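# Tilt or guide a ball into the green-bottomed hole

## Task

Bring the ball into the hole whose bottom is green, without it ever going into another hole. Only the fingers may touch the board; contact by any other arm part ends the attempt as a failure. The board must finish lying flat on the table. The ball must not strike the lid, walls or floor hard, since that lowers the score. The ball has to stay in the hole on its own at the end, not because the robot holds it there.

## Robot and tools

Robot: two arms, left_arm and right_arm, each with a parallel two-finger gripper. All positions and orientations use one shared scene frame. Its origin is on the table top between the arms, +z is up, +x points out over the table, and left_arm sits on the +y side. The names left and right do not match sides of a camera image. Bases: left_arm at (+0.029, +0.346, 0), quat_wxyz (+0.999, 0, 0, -0.054); right_arm at (+0.012, -0.230, 0), quat_wxyz (+0.997, 0, 0, -0.076). The fingers point along the gripper's +z axis and close along its y axis. end_effector_position is the point between the finger pads, roughly 1 cm short of the tips. Reported hand positions can be a little wrong, more so at long reach, and motions often stop a centimetre or more from the command, usually low.

Row format (used by both execute_actions and move): one flat list of 16 numbers covering both arms, even if only one moves. Order: left_arm x, y, z, qw, qx, qy, qz, opening, then right_arm in the same order. x, y, z is an absolute target for end_effector_position in metres, scene frame. qw..qz is an absolute target orientation, w first, scene frame. Opening runs from -1 (closed) to +1 (fully open, 0.094 m). Except near the ends, the fingers go to where grip_measured would read the value sent. To hold something, command about 0.03 below grip_measured; less than that grips more lightly.

execute_actions(actions): a list of up to 15 actions, run in order. Each action is a list of up to 15 rows, one row per 1/30 s control step. A short action repeats its last row until 15 steps have passed. Each target must lie within 0.6 m of that gripper's position at the start of the action along each of the gripper's own axes, or the action is refused for both arms. If the first action fails this check against the last reported state, or any action is malformed, nothing runs. On every step the commanded pose is clamped to 70 mm and 16 degrees from the measured pose, so a distant target may need several actions. To keep an arm still or keep its orientation, resend the same absolute pose from the last result before it stopped, rather than a drifted reading. An empty list just returns state and images.

move(target, speed, blocking): target is a single 16-number row of absolute poses as above. Each gripper travels in a straight line toward its pose, and both arms finish at the same time, taking 0.5 to 10 s; anything longer is cut off at 10 s. speed is the top path speed in m/s, 0.002 to 0.5, default 0.25; rotation is limited to twice that number in rad/s. Moves do not avoid obstacles or the other arm, and a gripper may lag, wander or overshoot the speed, most of all near full arm extension. Faster moves and targets placed deeper past a contact press harder. Openings are applied when the move starts. With blocking=false the result returns after 0.5 s while the motion goes on; use wait(0) to check on it, and wait or stop before sending another move or execute_actions. The move: line reports the outcome (done, off_target, moving, held, fault) and any limits (paced = pose clipped; held = a check blocked steps, after which the arm may move fast). If only one arm is named, the other is done.

wait(seconds): 0 to 10 s, arms hold their last commands, and it returns early if a running move ends. stop(): brakes a running move; braking needs space, and the fingers keep moving. zoom_image(camera, region): region is [x0, y0, x1, y1] in pixels, at most 504x504. Cameras: cam_head_left, cam_head_right, cam_high, cam_low, cam_left_wrist, cam_right_wrist, each 504x504. read_manual(section) only returns licence text. finished_scene(scene) ends the given scene for good once the robot has held its last command, and returns whether the task was achieved.

Results: the state line shows each gripper's position and quaternion. grip_measured is the finger opening on the command scale, with a fixed per-gripper error up to about 1 mm; the last Joint positions value is the opening in metres. Hand target lines show the pose each arm is currently driving toward. Step readings list positions at some steps, and HELD marks steps where an arm's command was held back. pose unreachable means a clearance check altered or blocked that arm's command. FAULT means the arm stopped. MOTOR HOT appears from 85 °C; at 100 °C an OVER-TEMPERATURE FAULT drops the arm, so avoid holding loads for long.

Joint ranges (rad): waist -2.880 to 2.880, shoulder 0 to 3.142, elbow 0 to 3.019, wrist pitch -1.693 to 1.571, wrist yaw -1.571 to 1.571, wrist roll -2.094 to 2.094.

Avoid: touching the board with anything but the fingers; tipping the board or leaving it not flat; letting the ball hit the lid, walls or floor hard; knocking anything off the table; arms colliding or pressing on each other; drops, slams and hard pushes. Loose objects may occasionally be nudged by outside pushes.

Each tool is called after "Request:" as a command line: name --argument value for each argument, lists and objects as JSON in quotes; but a table of rows of numbers goes row by row, as --pt "numbers of a row", without its own name.

## Session

Request:
execute_actions --actions '[]'

Scene clock: 0.00 s.
left_arm: end_effector_position=(+0.3844, +0.0078, +0.1851) grip_measured=+1.000 end_effector_quat_wxyz=(+0.656, -0.009, +0.750, -0.089) | right_arm: end_effector_position=(+0.6984, -0.3447, +0.1555) grip_measured=+1.000 end_effector_quat_wxyz=(+0.081, +0.734, +0.674, +0.027)
Joint positions: left_arm=[-0.931  1.465  0.592  0.67  -0.906 -0.308  0.094] | right_arm=[ 0.003  2.113  2.056 -1.354  0.06   1.501  0.094]
Joint velocities: left_arm=[-0.005 -0.015 -0.022  0.022 -0.022 -0.022  0.   ] | right_arm=[-0.005 -0.005 -0.002 -0.012  0.037 -0.037  0.   ]
Motor temperatures (°C, as the motors report them): left_arm=[22 21 18 19 18 20] | right_arm=[19 21 22 21 22 18]
Hand target (left_arm): +0.388, +0.002, +0.192; +0.659, -0.014, +0.746, -0.095
Hand target (right_arm): +0.704, -0.346, +0.156; +0.085, +0.733, +0.674, +0.030

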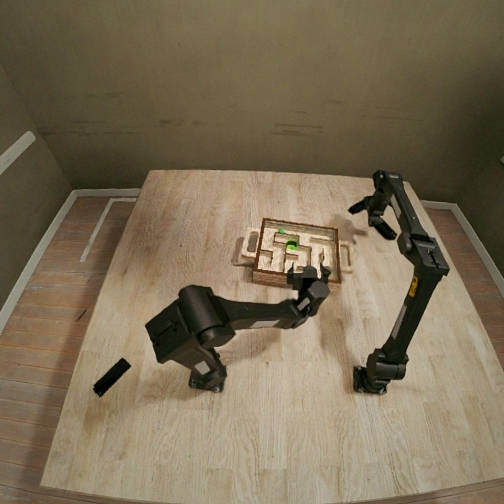

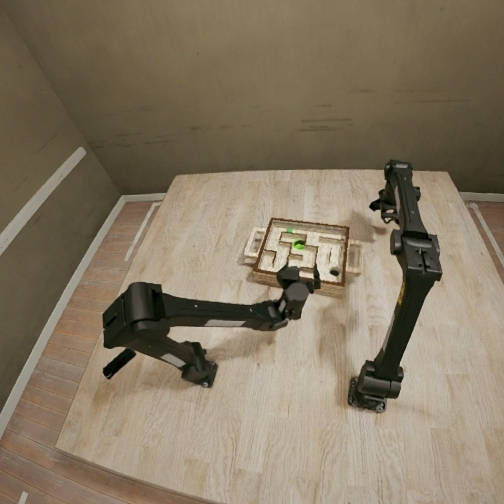

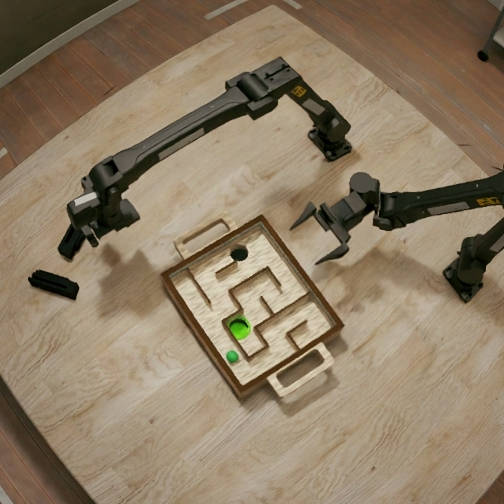

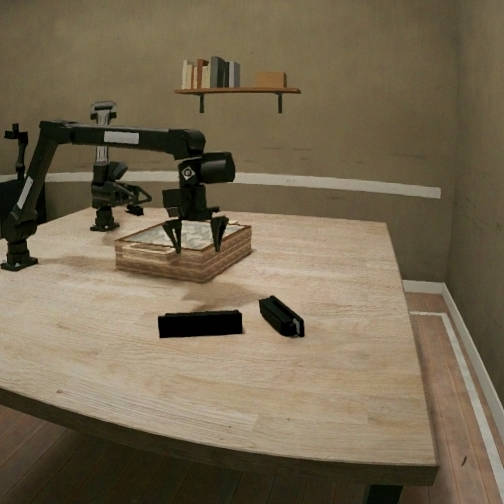

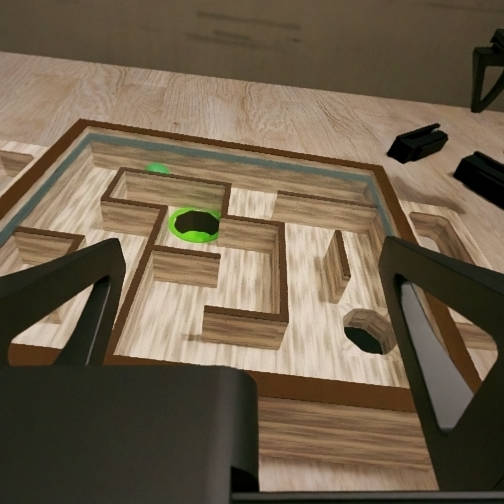

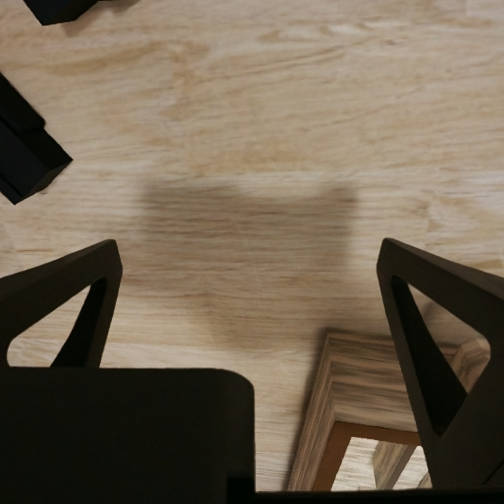

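Request:
zoom_image --camera "cam_high" --region '[140, 190, 370, 420]'

Request:
zoom_image --camera "cam_head_left" --region '[220, 200, 370, 310]'

Request:
zoom_image --camera "cam_low" --region '[90, 190, 270, 300]'

Region (140, 190, 370, 420) of cam_high's 504x504 image, scaled by 2.191, with more detail than that image has.

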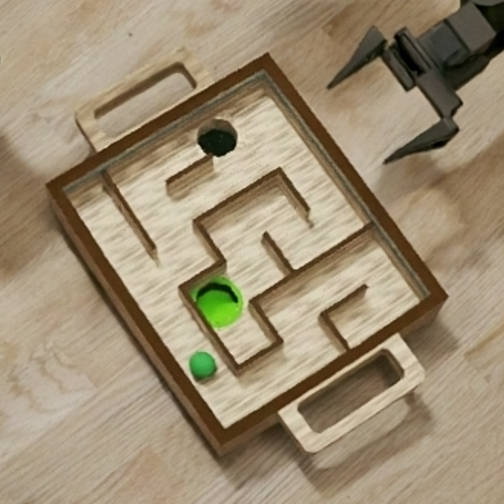

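Region (220, 200, 370, 310) of cam_head_left's 504x504 image, scaled by 3.360, with more detail than that image has; it fills the top 370 rows of this view, and the rest is white.

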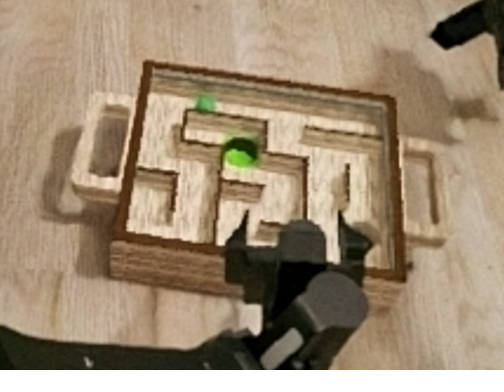

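Region (90, 190, 270, 300) of cam_low's 504x504 image, scaled by 2.800, with more detail than that image has.

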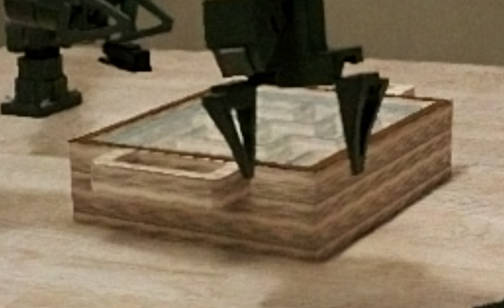

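Request:
move --target '[0.585,0.228,0.2,0,0.996,-0.085,0,0.5,0.506,-0.232,0.2,0,0.996,-0.085,0,0.5]'

Scene clock: 64.53 s.
left_arm: end_effector_position=(+0.5692, +0.2215, +0.1977) grip_measured=+0.503 end_effector_quat_wxyz=(+0.211, +0.827, -0.521, +0.004) | right_arm: end_effector_position=(+0.5063, -0.2283, +0.1967) grip_measured=+0.502 end_effector_quat_wxyz=(-0.228, +0.882, +0.410, +0.044)
Joint positions: left_arm=[-0.     1.916  1.819 -1.662  0.383 -2.089  0.071] | right_arm=[ 0.011  1.751  1.572 -1.58  -0.433  2.088  0.071]
Joint velocities: left_arm=[-0.005  0.015  0.042 -0.032  0.037 -0.007 -0.   ] | right_arm=[-0.015 -0.015  0.007  0.002 -0.037  0.037  0.   ]
Motor temperatures (°C, as the motors report them): left_arm=[22 21 22 19 18 20] | right_arm=[19 24 26 21 22 18]
Hand target (left_arm): +0.583, +0.227, +0.200; +0.211, +0.831, -0.514, +0.008
Hand target (right_arm): +0.507, -0.233, +0.200; -0.231, +0.886, +0.400, +0.042
Off the commanded pose (left_arm): 0.017 m, 59 deg; orientation clipped at the last step of the last action.
Off the commanded pose (right_arm): 0.005 m, 65 deg; orientation clipped at the last step of the last action.
joint sent to its limit (left arm) — the command would take joint 6 (wrist roll) past its lower limit, so that joint was sent only as far as its limit.
joint sent to its limit (right arm) — the command would take joint 6 (wrist roll) past its upper limit, so that joint was sent only as far as its limit.
move: off_target (left_arm, right_arm); limits=paced
camera_calibration (this result's frames):
cam_left_wrist: T_world_to_cam=[[0.867368, 0.373316, -0.329101, -0.516325], [0.48546, -0.489114, 0.724636, -0.305792], [0.10955, -0.788291, -0.605471, 0.352861], [0, 0, 0, 1]] pos_world=[0.557638, 0.321343, 0.265311]
cam_right_wrist: T_world_to_cam=[[-0.740175, 0.5643, 0.365658, 0.429318], [0.599502, 0.307532, 0.738933, -0.371291], [0.304528, 0.766152, -0.565927, 0.255841], [0, 0, 0, 1]] pos_world=[0.46245, -0.324093, 0.262163]

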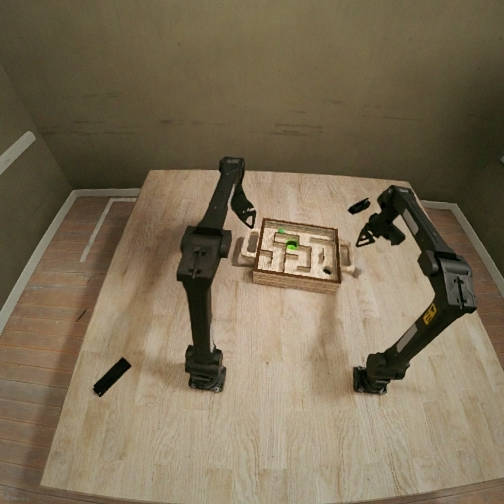

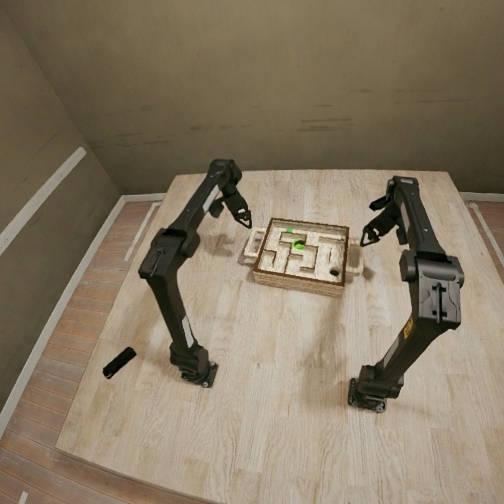

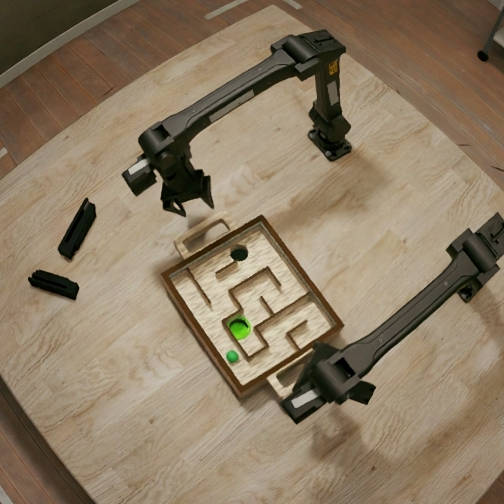

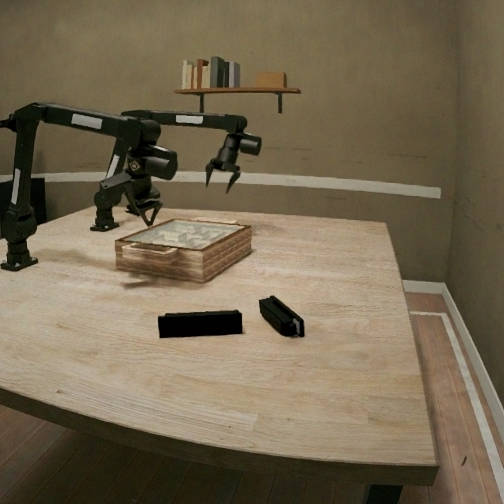

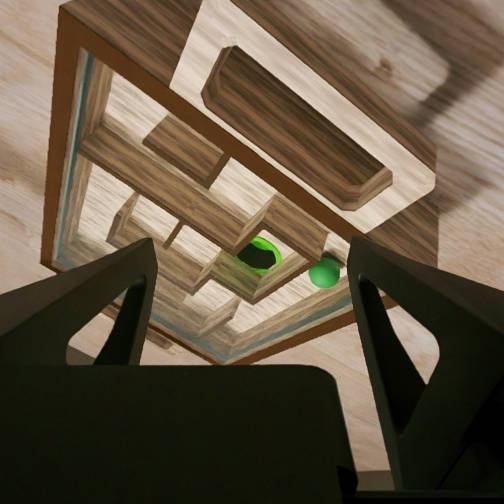

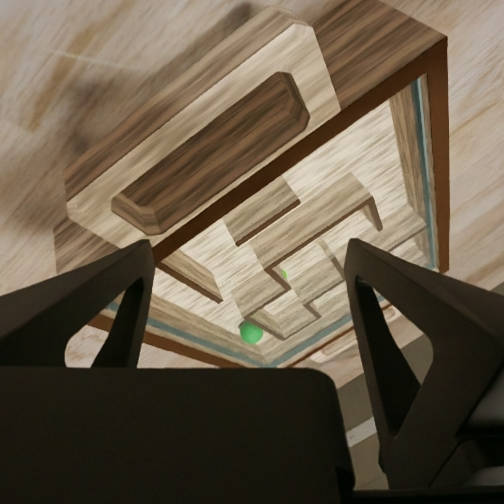

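Request:
move --target '[0.585,0.228,0.16,0,0.085,0.996,0,0.3,0.506,-0.232,0.16,0,0.085,0.996,0,0.3]' --speed 0.5

Scene clock: 74.10 s.
left_arm: end_effector_position=(+0.5839, +0.2344, +0.1548) grip_measured=+0.303 end_effector_quat_wxyz=(-0.011, +0.076, +0.997, +0.003) | right_arm: end_effector_position=(+0.5056, -0.2352, +0.1534) grip_measured=+0.302 end_effector_quat_wxyz=(-0.012, +0.095, +0.995, -0.001)
Joint positions: left_arm=[-0.09   1.864  1.672 -1.401 -0.003 -0.045  0.061] | right_arm=[ 0.143  1.681  1.416 -1.329  0.     0.181  0.061]
Joint velocities: left_arm=[-0.015 -0.015 -0.012  0.012  0.051  0.066  0.   ] | right_arm=[-0.015  0.005  0.002 -0.007 -0.051 -0.081 -0.001]
Motor temperatures (°C, as the motors report them): left_arm=[22 22 23 19 18 20] | right_arm=[19 23 26 21 22 18]
Hand target (left_arm): +0.584, +0.229, +0.159; -0.000, +0.086, +0.996, +0.001
Hand target (right_arm): +0.506, -0.232, +0.159; -0.000, +0.084, +0.996, +0.001
Off the commanded pose (left_arm): 0.008 m, 2 deg.
Off the commanded pose (right_arm): 0.007 m, 2 deg.
move: done
camera_calibration (this result's frames):
cam_left_wrist: T_world_to_cam=[[-0.152134, -0.988284, 0.0122831, 0.313631], [-0.78274, 0.128063, 0.609031, 0.338235], [-0.603468, 0.0830401, -0.793051, 0.57654], [0, 0, 0, 1]] pos_world=[0.660388, 0.218765, 0.247378]
cam_right_wrist: T_world_to_cam=[[-0.194182, -0.980964, 0.00176312, -0.1352], [-0.77843, 0.155183, 0.608247, 0.344114], [-0.596942, 0.116738, -0.793746, 0.574809], [0, 0, 0, 1]] pos_world=[0.584744, -0.25313, 0.247184]

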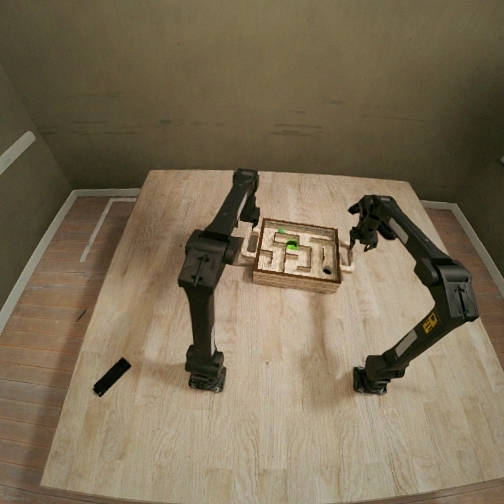

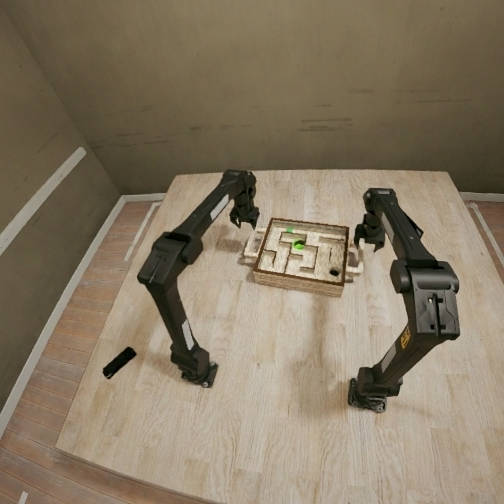

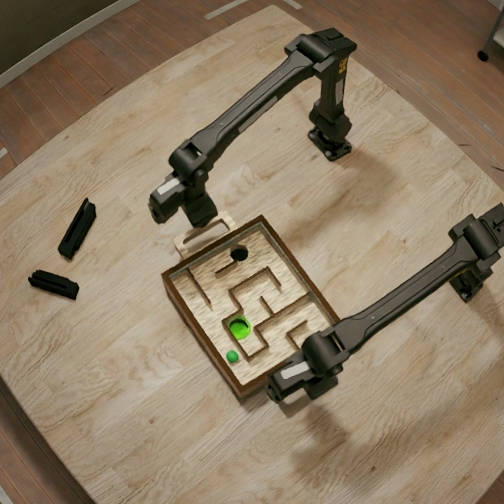

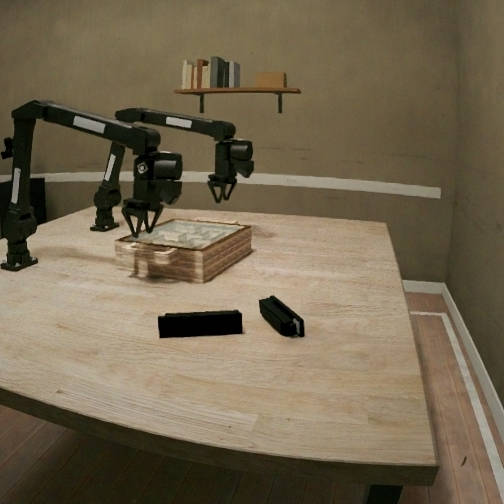

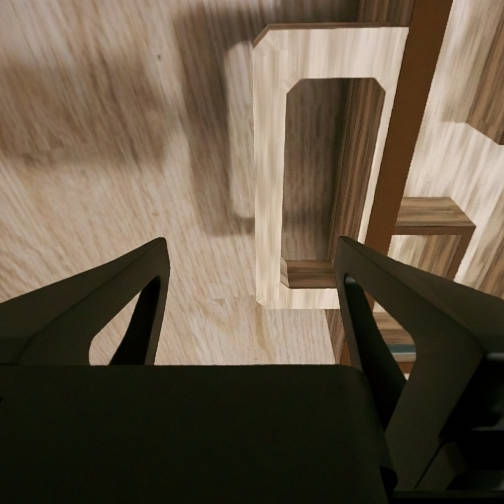

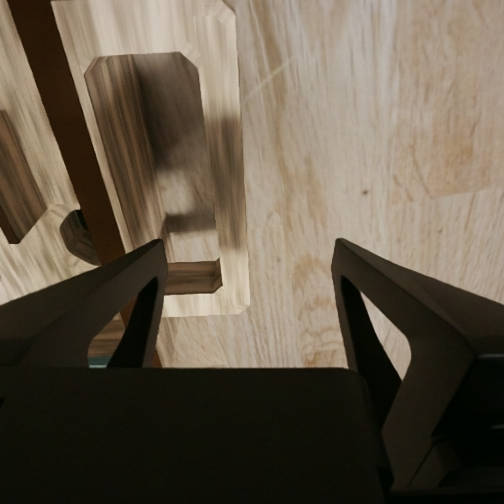

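Request:
move --target '[0.553,0.224,0.09,0,0.08,0.997,0,0.0,0.485,-0.221,0.09,0,0.08,0.997,0,0.0]'

Request:
zoom_image --camera "cam_low" --region '[90, 170, 270, 300]'

Scene clock: 88.23 s.
left_arm: end_effector_position=(+0.5473, +0.2299, +0.0820) grip_measured=+0.003 end_effector_quat_wxyz=(-0.017, +0.080, +0.997, +0.004) | right_arm: end_effector_position=(+0.4825, -0.2234, +0.0887) grip_measured=+0.002 end_effector_quat_wxyz=(-0.008, +0.081, +0.997, -0.001)
Joint positions: left_arm=[-0.111  1.839  1.436 -1.201 -0.003 -0.06   0.047] | right_arm=[ 0.168  1.68   1.233 -1.141  0.     0.178  0.047]
Joint velocities: left_arm=[-0.015 -0.005 -0.002 -0.002 -0.037 -0.051  0.   ] | right_arm=[-0.005  0.005 -0.007  0.002 -0.007 -0.095 -0.001]
Motor temperatures (°C, as the motors report them): left_arm=[22 22 22 19 18 20] | right_arm=[19 23 26 21 22 18]
Hand target (left_arm): +0.551, +0.224, +0.090; -0.000, +0.080, +0.997, +0.000
Hand target (right_arm): +0.486, -0.221, +0.090; -0.000, +0.080, +0.997, +0.000
Off the commanded pose (left_arm): 0.011 m, 2 deg.
Off the commanded pose (right_arm): 0.004 m, 1 deg.
move: off_target (left_arm)
camera_calibration (this result's frames):
cam_left_wrist: T_world_to_cam=[[-0.158779, -0.987246, 0.0116448, 0.307967], [-0.775012, 0.131935, 0.61802, 0.348646], [-0.611674, 0.0891035, -0.786076, 0.499626], [0, 0, 0, 1]] pos_world=[0.624712, 0.213522, 0.173688]
cam_right_wrist: T_world_to_cam=[[-0.167552, -0.985863, 0.00045075, -0.141745], [-0.786504, 0.133946, 0.602885, 0.363354], [-0.594423, 0.10066, -0.797828, 0.503788], [0, 0, 0, 1]] pos_world=[0.561493, -0.239122, 0.182939]

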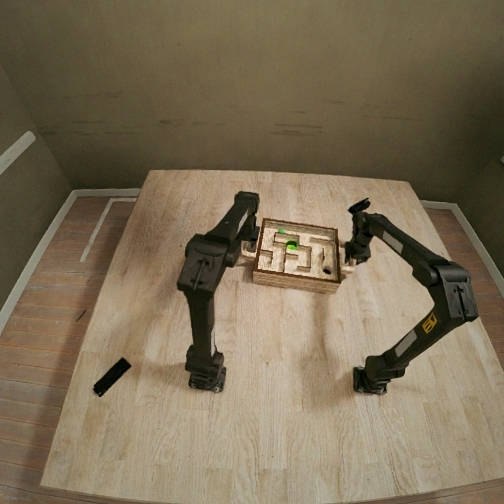

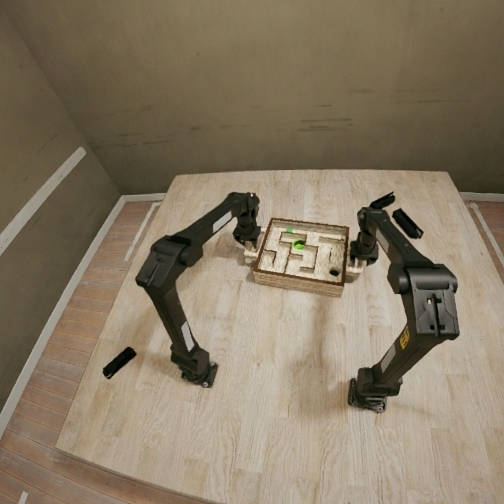

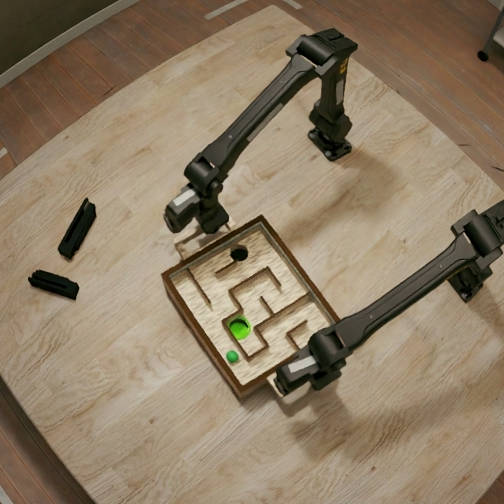

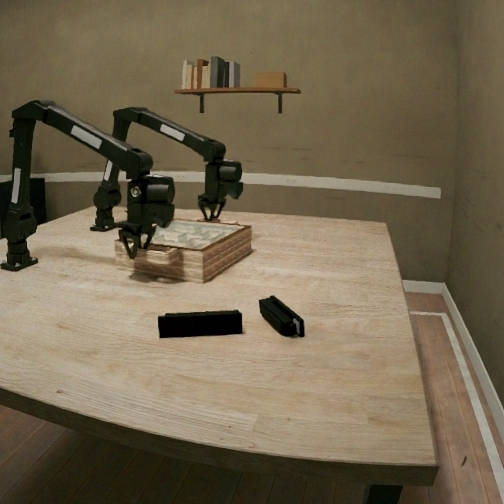

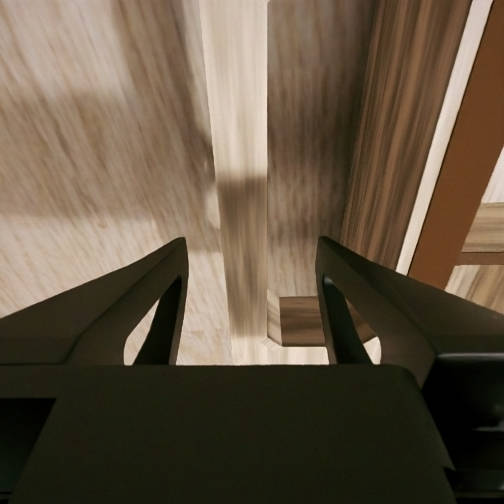

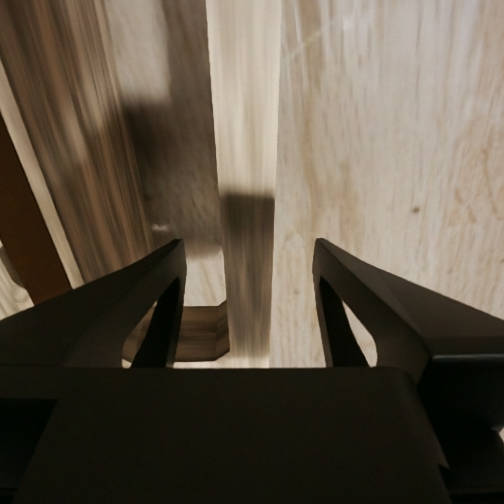

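Region (90, 170, 270, 300) of cam_low's 504x504 image, scaled by 2.800, with more detail than that image has.

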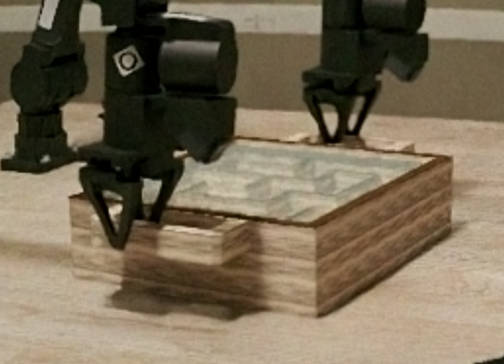

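Request:
move --target '[0.573,0.222,0.09,0,0.08,0.997,0,0.0,0.505,-0.224,0.085,0,0.08,0.997,0,0.0]'

Request:
move --target '[0.573,0.222,0.064,0,0.08,0.997,0,0.0,0.505,-0.224,0.06,0,0.08,0.997,0,0.0]' --speed 0.1

Request:
zoom_image --camera "cam_low" --region '[90, 170, 270, 300]'

Scene clock: 98.33 s.
left_arm: end_effector_position=(+0.5574, +0.2277, +0.0876) grip_measured=+0.003 end_effector_quat_wxyz=(-0.007, +0.080, +0.997, +0.002) | right_arm: end_effector_position=(+0.4855, -0.2233, +0.0869) grip_measured=+0.002 end_effector_quat_wxyz=(-0.009, +0.081, +0.997, -0.001)
Joint positions: left_arm=[-0.111  1.847  1.463 -1.201 -0.003 -0.061  0.047] | right_arm=[ 0.168  1.69   1.241 -1.141  0.     0.178  0.047]
Joint velocities: left_arm=[-0.015 -0.015  0.002  0.012  0.022 -0.007 -0.001] | right_arm=[-0.005 -0.015 -0.007 -0.002  0.007  0.022 -0.   ]
Motor temperatures (°C, as the motors report them): left_arm=[22 22 22 19 18 20] | right_arm=[19 23 26 21 22 18]
Hand target (left_arm): +0.573, +0.222, +0.090; +0.000, +0.080, +0.997, -0.000
Hand target (right_arm): +0.504, -0.224, +0.085; +0.000, +0.080, +0.997, +0.000
Off the commanded pose (left_arm): 0.017 m, 1 deg.
Off the commanded pose (right_arm): 0.020 m, 1 deg.
move: off_target (left_arm, right_arm)
camera_calibration (this result's frames):
cam_left_wrist: T_world_to_cam=[[-0.158263, -0.987314, 0.0128283, 0.306905], [-0.786931, 0.133968, 0.602323, 0.36078], [-0.5964, 0.0852302, -0.798149, 0.50385], [0, 0, 0, 1]] pos_world=[0.632977, 0.211735, 0.180904]
cam_right_wrist: T_world_to_cam=[[-0.167551, -0.985863, 0.000800571, -0.141223], [-0.785352, 0.133964, 0.60438, 0.366108], [-0.595943, 0.100636, -0.796696, 0.504781], [0, 0, 0, 1]] pos_world=[0.564683, -0.239071, 0.181002]

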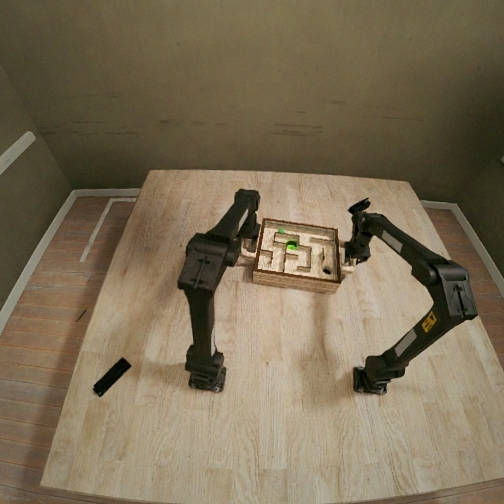

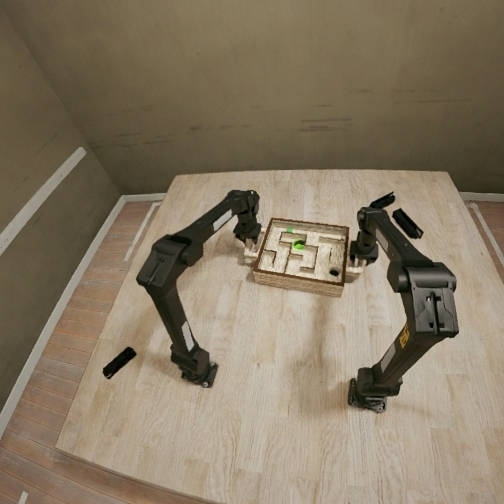

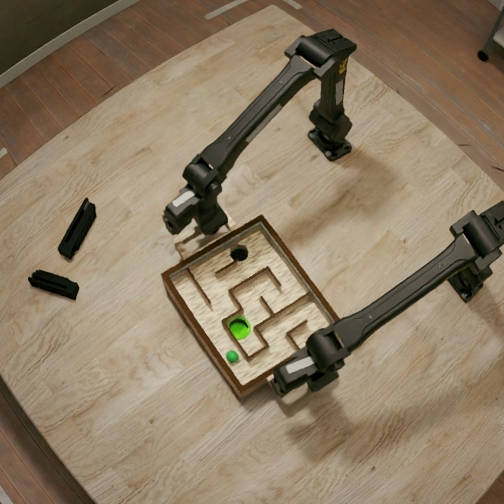

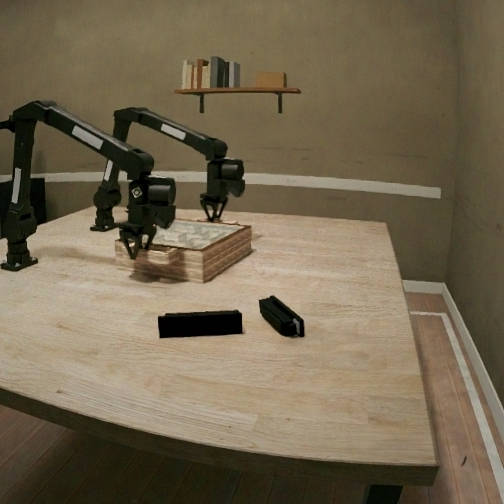

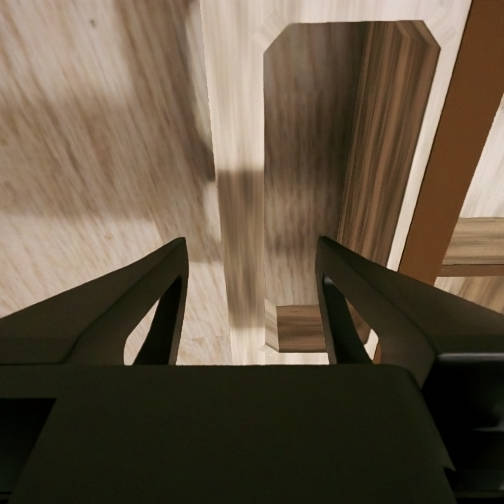

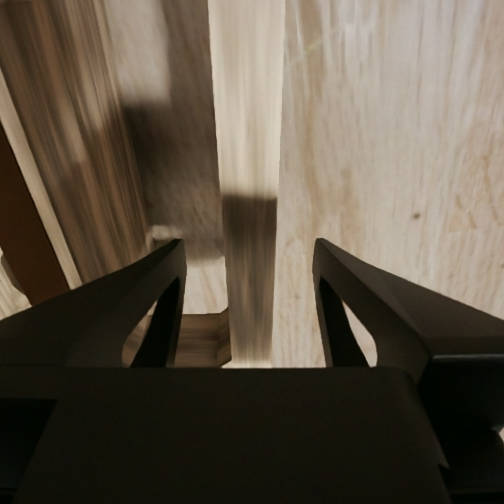

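Scene clock: 99.20 s.
left_arm: end_effector_position=(+0.5647, +0.2260, +0.0702) grip_measured=+0.003 end_effector_quat_wxyz=(-0.005, +0.080, +0.997, +0.002) | right_arm: end_effector_position=(+0.4980, -0.2231, +0.0694) grip_measured=+0.002 end_effector_quat_wxyz=(+0.001, +0.081, +0.997, -0.000)
Joint positions: left_arm=[-0.111  1.88   1.463 -1.164 -0.003 -0.061  0.047] | right_arm=[ 0.168  1.728  1.241 -1.082  0.     0.178  0.047]
Joint velocities: left_arm=[-0.005 -0.005 -0.007  0.007 -0.051 -0.007  0.001] | right_arm=[ 0.005 -0.005 -0.002 -0.007 -0.022  0.007 -0.001]
Motor temperatures (°C, as the motors report them): left_arm=[22 22 22 19 18 20] | right_arm=[19 23 26 21 22 18]
Hand target (left_arm): +0.572, +0.222, +0.064; -0.000, +0.080, +0.997, +0.000
Hand target (right_arm): +0.505, -0.224, +0.060; -0.000, +0.080, +0.997, +0.000
Off the commanded pose (left_arm): 0.011 m, 1 deg.
Off the commanded pose (right_arm): 0.012 m, 0 deg.
move: off_target (left_arm, right_arm)
camera_calibration (this result's frames):
cam_left_wrist: T_world_to_cam=[[-0.158316, -0.987302, 0.0130834, 0.306683], [-0.78939, 0.134518, 0.598972, 0.378765], [-0.593126, 0.0844987, -0.800663, 0.492889], [0, 0, 0, 1]] pos_world=[0.639892, 0.21019, 0.163755]
cam_right_wrist: T_world_to_cam=[[-0.167528, -0.985863, -0.00304734, -0.138667], [-0.797858, 0.133763, 0.587818, 0.393738], [-0.5791, 0.100907, -0.808988, 0.490827], [0, 0, 0, 1]] pos_world=[0.575155, -0.238902, 0.165204]

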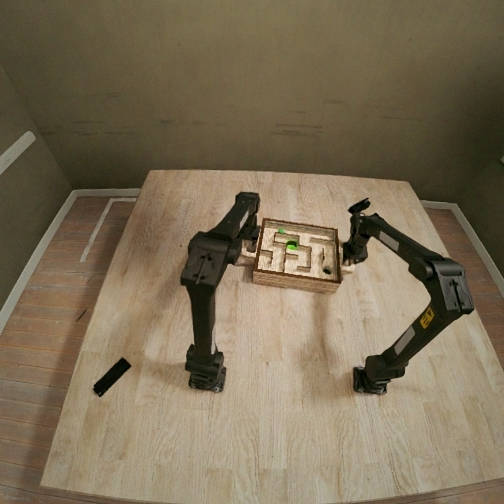

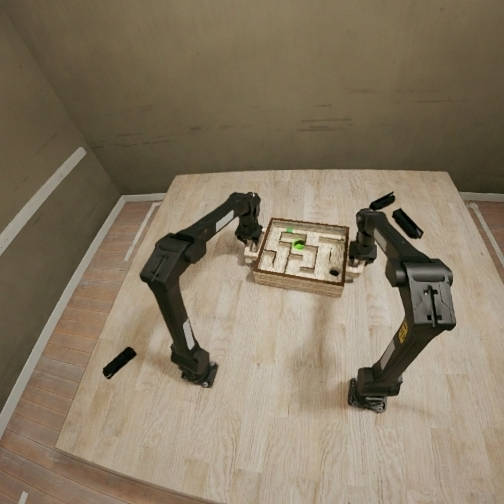

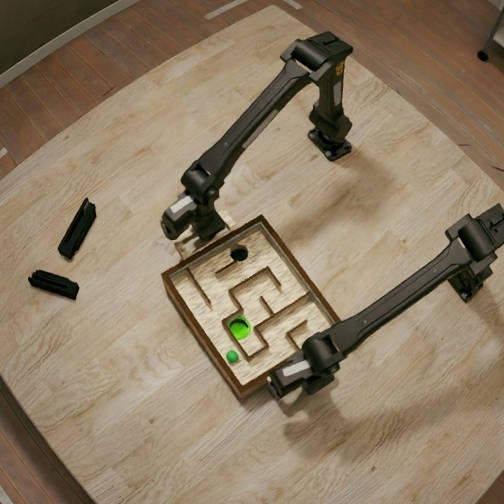

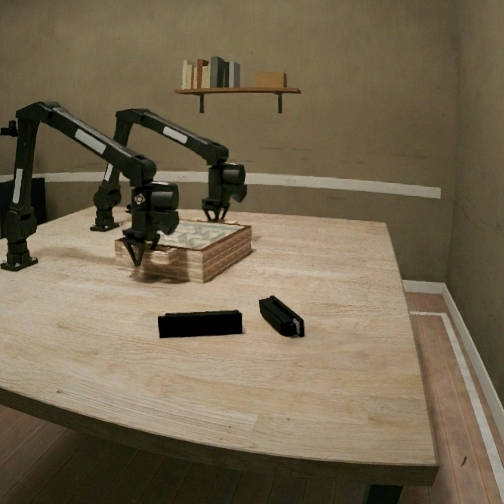

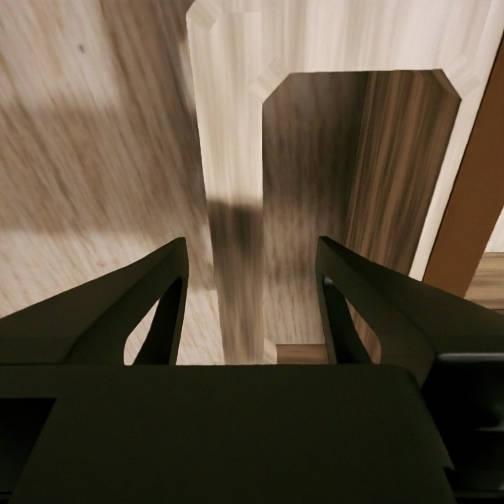

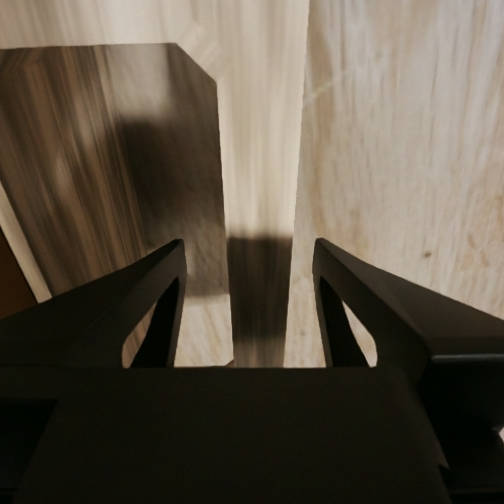

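Region (90, 170, 270, 300) of cam_low's 504x504 image, scaled by 2.800, with more detail than that image has.

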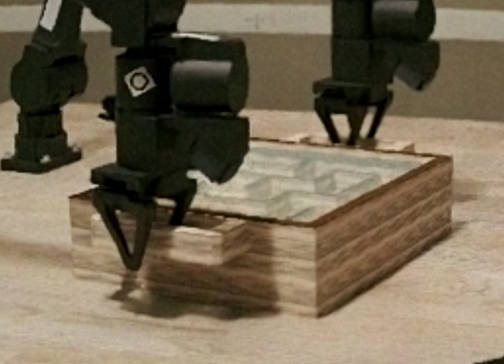

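Request:
move --target '[0.565,0.229,0.066,0,0.08,0.997,0,-0.75,0.5,-0.223,0.064,0,0.08,0.997,0,-0.75]' --speed 0.05

Scene clock: 104.97 s.
left_arm: end_effector_position=(+0.5652, +0.2290, +0.0695) grip_measured=-0.709 end_effector_quat_wxyz=(-0.004, +0.073, +0.997, +0.002) | right_arm: end_effector_position=(+0.4979, -0.2252, +0.0693) grip_measured=-0.704 end_effector_quat_wxyz=(+0.001, +0.079, +0.997, -0.003)
Joint positions: left_arm=[-0.106  1.88   1.461 -1.161 -0.003 -0.068  0.014] | right_arm=[ 0.166  1.728  1.241 -1.082  0.006  0.171  0.014]
Joint velocities: left_arm=[-0.005  0.005 -0.012  0.007 -0.007  0.022  0.001] | right_arm=[-0.005 -0.005  0.002 -0.012  0.037 -0.007 -0.   ]
Motor temperatures (°C, as the motors report them): left_arm=[22 22 22 19 18 20] | right_arm=[19 23 26 21 22 18]
Hand target (left_arm): +0.565, +0.229, +0.066; -0.000, +0.080, +0.997, -0.000
Hand target (right_arm): +0.500, -0.223, +0.064; -0.000, +0.080, +0.997, -0.000
Off the commanded pose (left_arm): 0.003 m, 1 deg.
Off the commanded pose (right_arm): 0.006 m, 0 deg.
move: done
camera_calibration (this result's frames):
cam_left_wrist: T_world_to_cam=[[-0.14589, -0.98922, 0.0126855, 0.303132], [-0.791537, 0.124408, 0.598324, 0.382768], [-0.593452, 0.0772481, -0.801154, 0.494303], [0, 0, 0, 1]] pos_world=[0.640544, 0.21406, 0.163149]
cam_right_wrist: T_world_to_cam=[[-0.162649, -0.98668, 0.00266926, -0.143768], [-0.798331, 0.133189, 0.587306, 0.394129], [-0.579839, 0.0933935, -0.809361, 0.489562], [0, 0, 0, 1]] pos_world=[0.575129, -0.240068, 0.165142]

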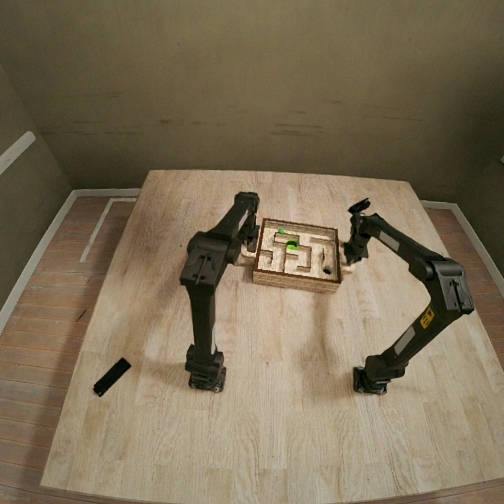

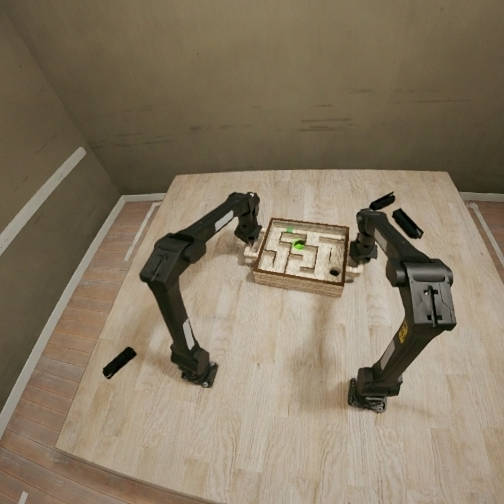

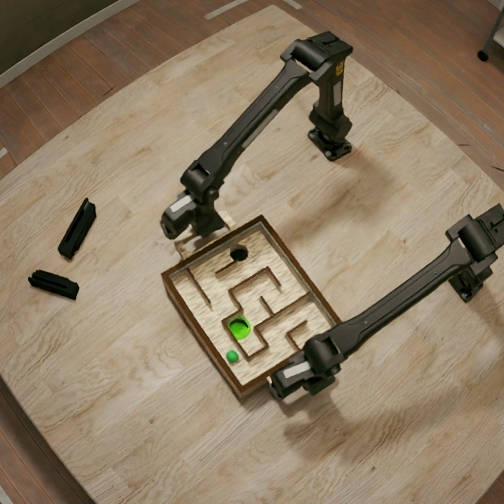

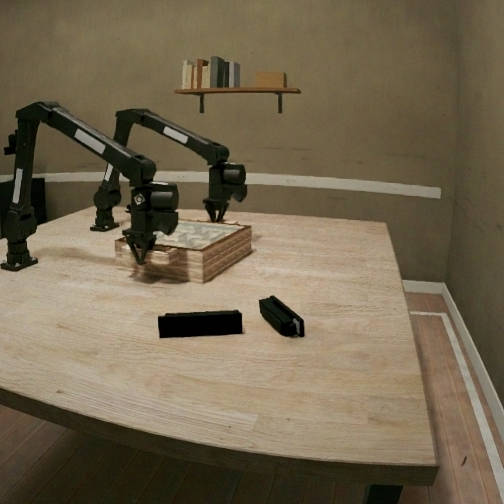

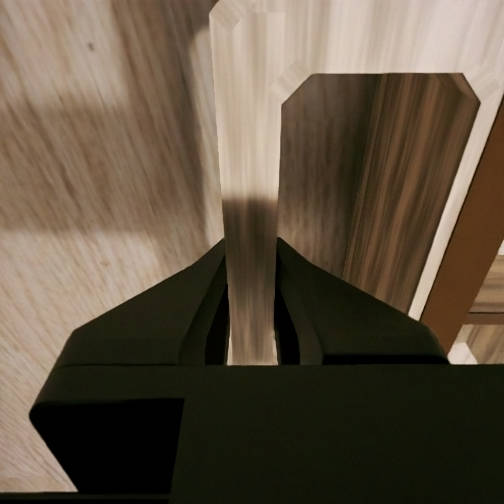

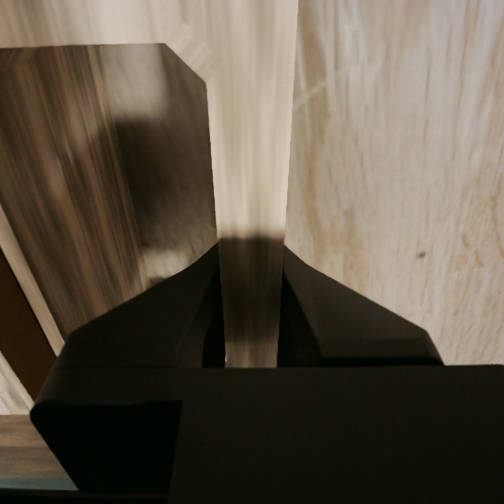

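Request:
move --target '[0.565,0.229,0.12,0.03,0.08,0.997,0,-0.75,0.498,-0.225,0.12,0.03,0.08,0.997,0,-0.75]' --speed 0.06

Scene clock: 113.83 s.
left_arm: end_effector_position=(+0.5589, +0.2299, +0.0808) grip_measured=-0.709 end_effector_quat_wxyz=(-0.004, +0.073, +0.997, +0.001) | right_arm: end_effector_position=(+0.4898, -0.2248, +0.0816) grip_measured=-0.704 end_effector_quat_wxyz=(-0.005, +0.078, +0.997, -0.002)
Joint positions: left_arm=[-0.106  1.852  1.452 -1.179 -0.001 -0.069  0.014] | right_arm=[ 0.166  1.701  1.241 -1.121  0.003  0.17   0.014]
Joint velocities: left_arm=[-0.015 -0.005  0.017 -0.027 -0.051  0.037  0.001] | right_arm=[-0.015 -0.005 -0.002  0.002 -0.007 -0.051 -0.001]
Motor temperatures (°C, as the motors report them): left_arm=[22 22 22 19 18 20] | right_arm=[19 23 26 21 22 18]
Hand target (left_arm): +0.565, +0.229, +0.119; +0.030, +0.080, +0.996, +0.000
Hand target (right_arm): +0.496, -0.225, +0.119; +0.030, +0.079, +0.996, +0.000
Off the commanded pose (left_arm): 0.040 m, 4 deg.
Off the commanded pose (right_arm): 0.039 m, 4 deg.
move: off_target (left_arm, right_arm)
camera_calibration (this result's frames):
cam_left_wrist: T_world_to_cam=[[-0.145115, -0.989295, 0.0153949, 0.302328], [-0.791743, 0.12544, 0.597836, 0.370764], [-0.593367, 0.0745658, -0.801471, 0.500173], [0, 0, 0, 1]] pos_world=[0.634209, 0.215288, 0.174564]
cam_right_wrist: T_world_to_cam=[[-0.161504, -0.98687, 0.00180583, -0.145244], [-0.791222, 0.130579, 0.597425, 0.375467], [-0.589817, 0.095058, -0.801922, 0.49946], [0, 0, 0, 1]] pos_world=[0.56821, -0.239843, 0.176477]

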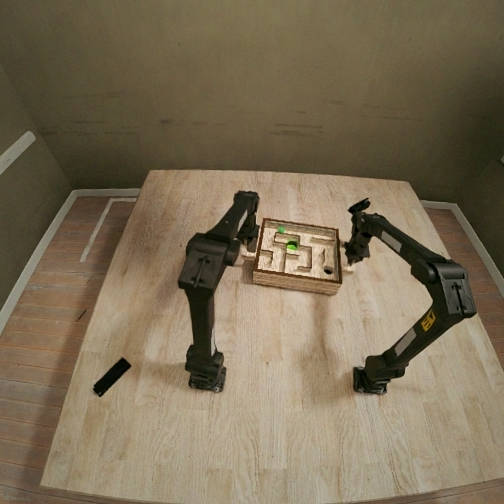

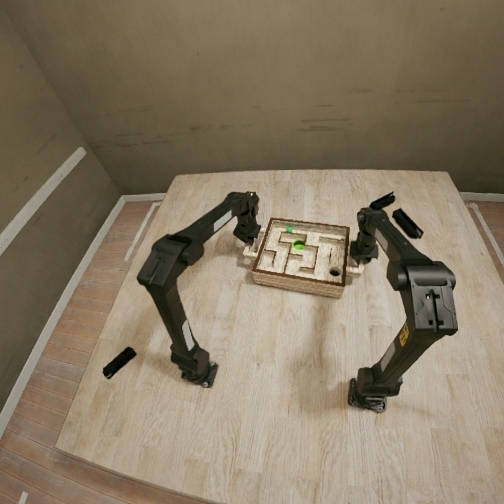

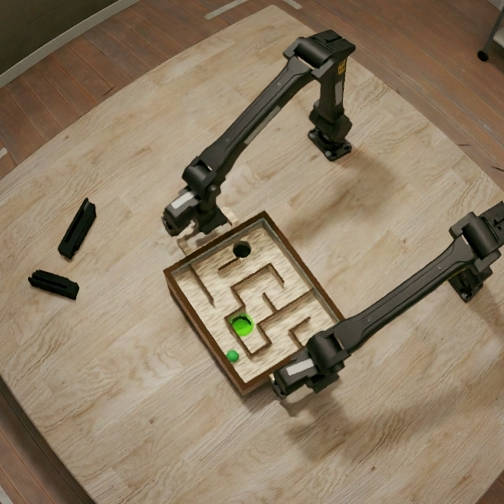

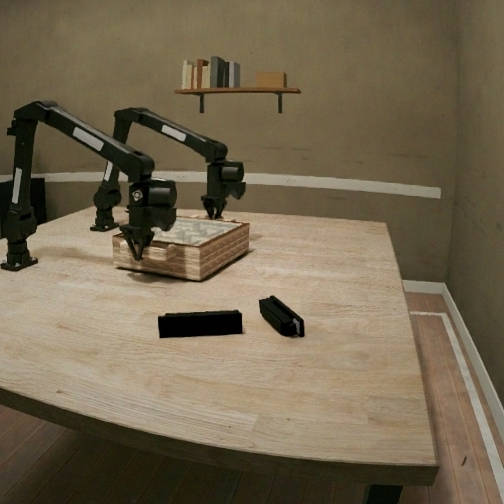

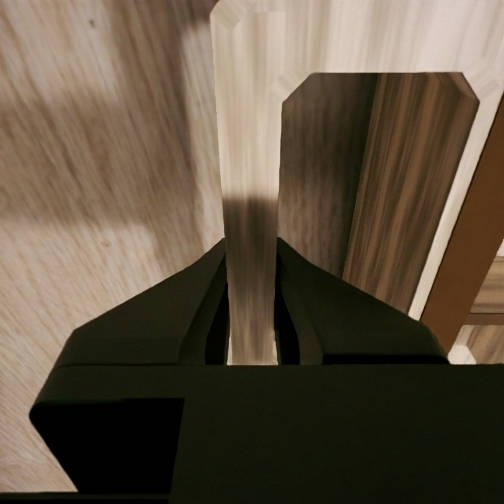

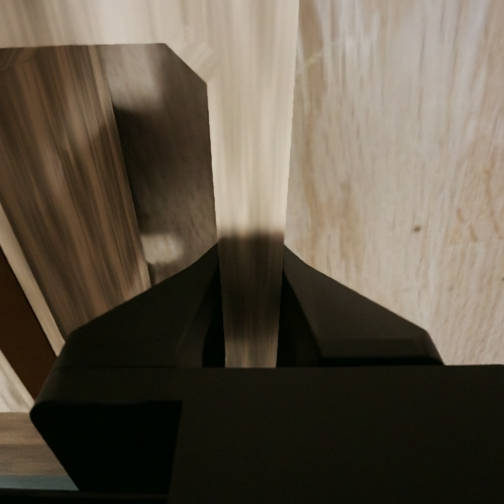

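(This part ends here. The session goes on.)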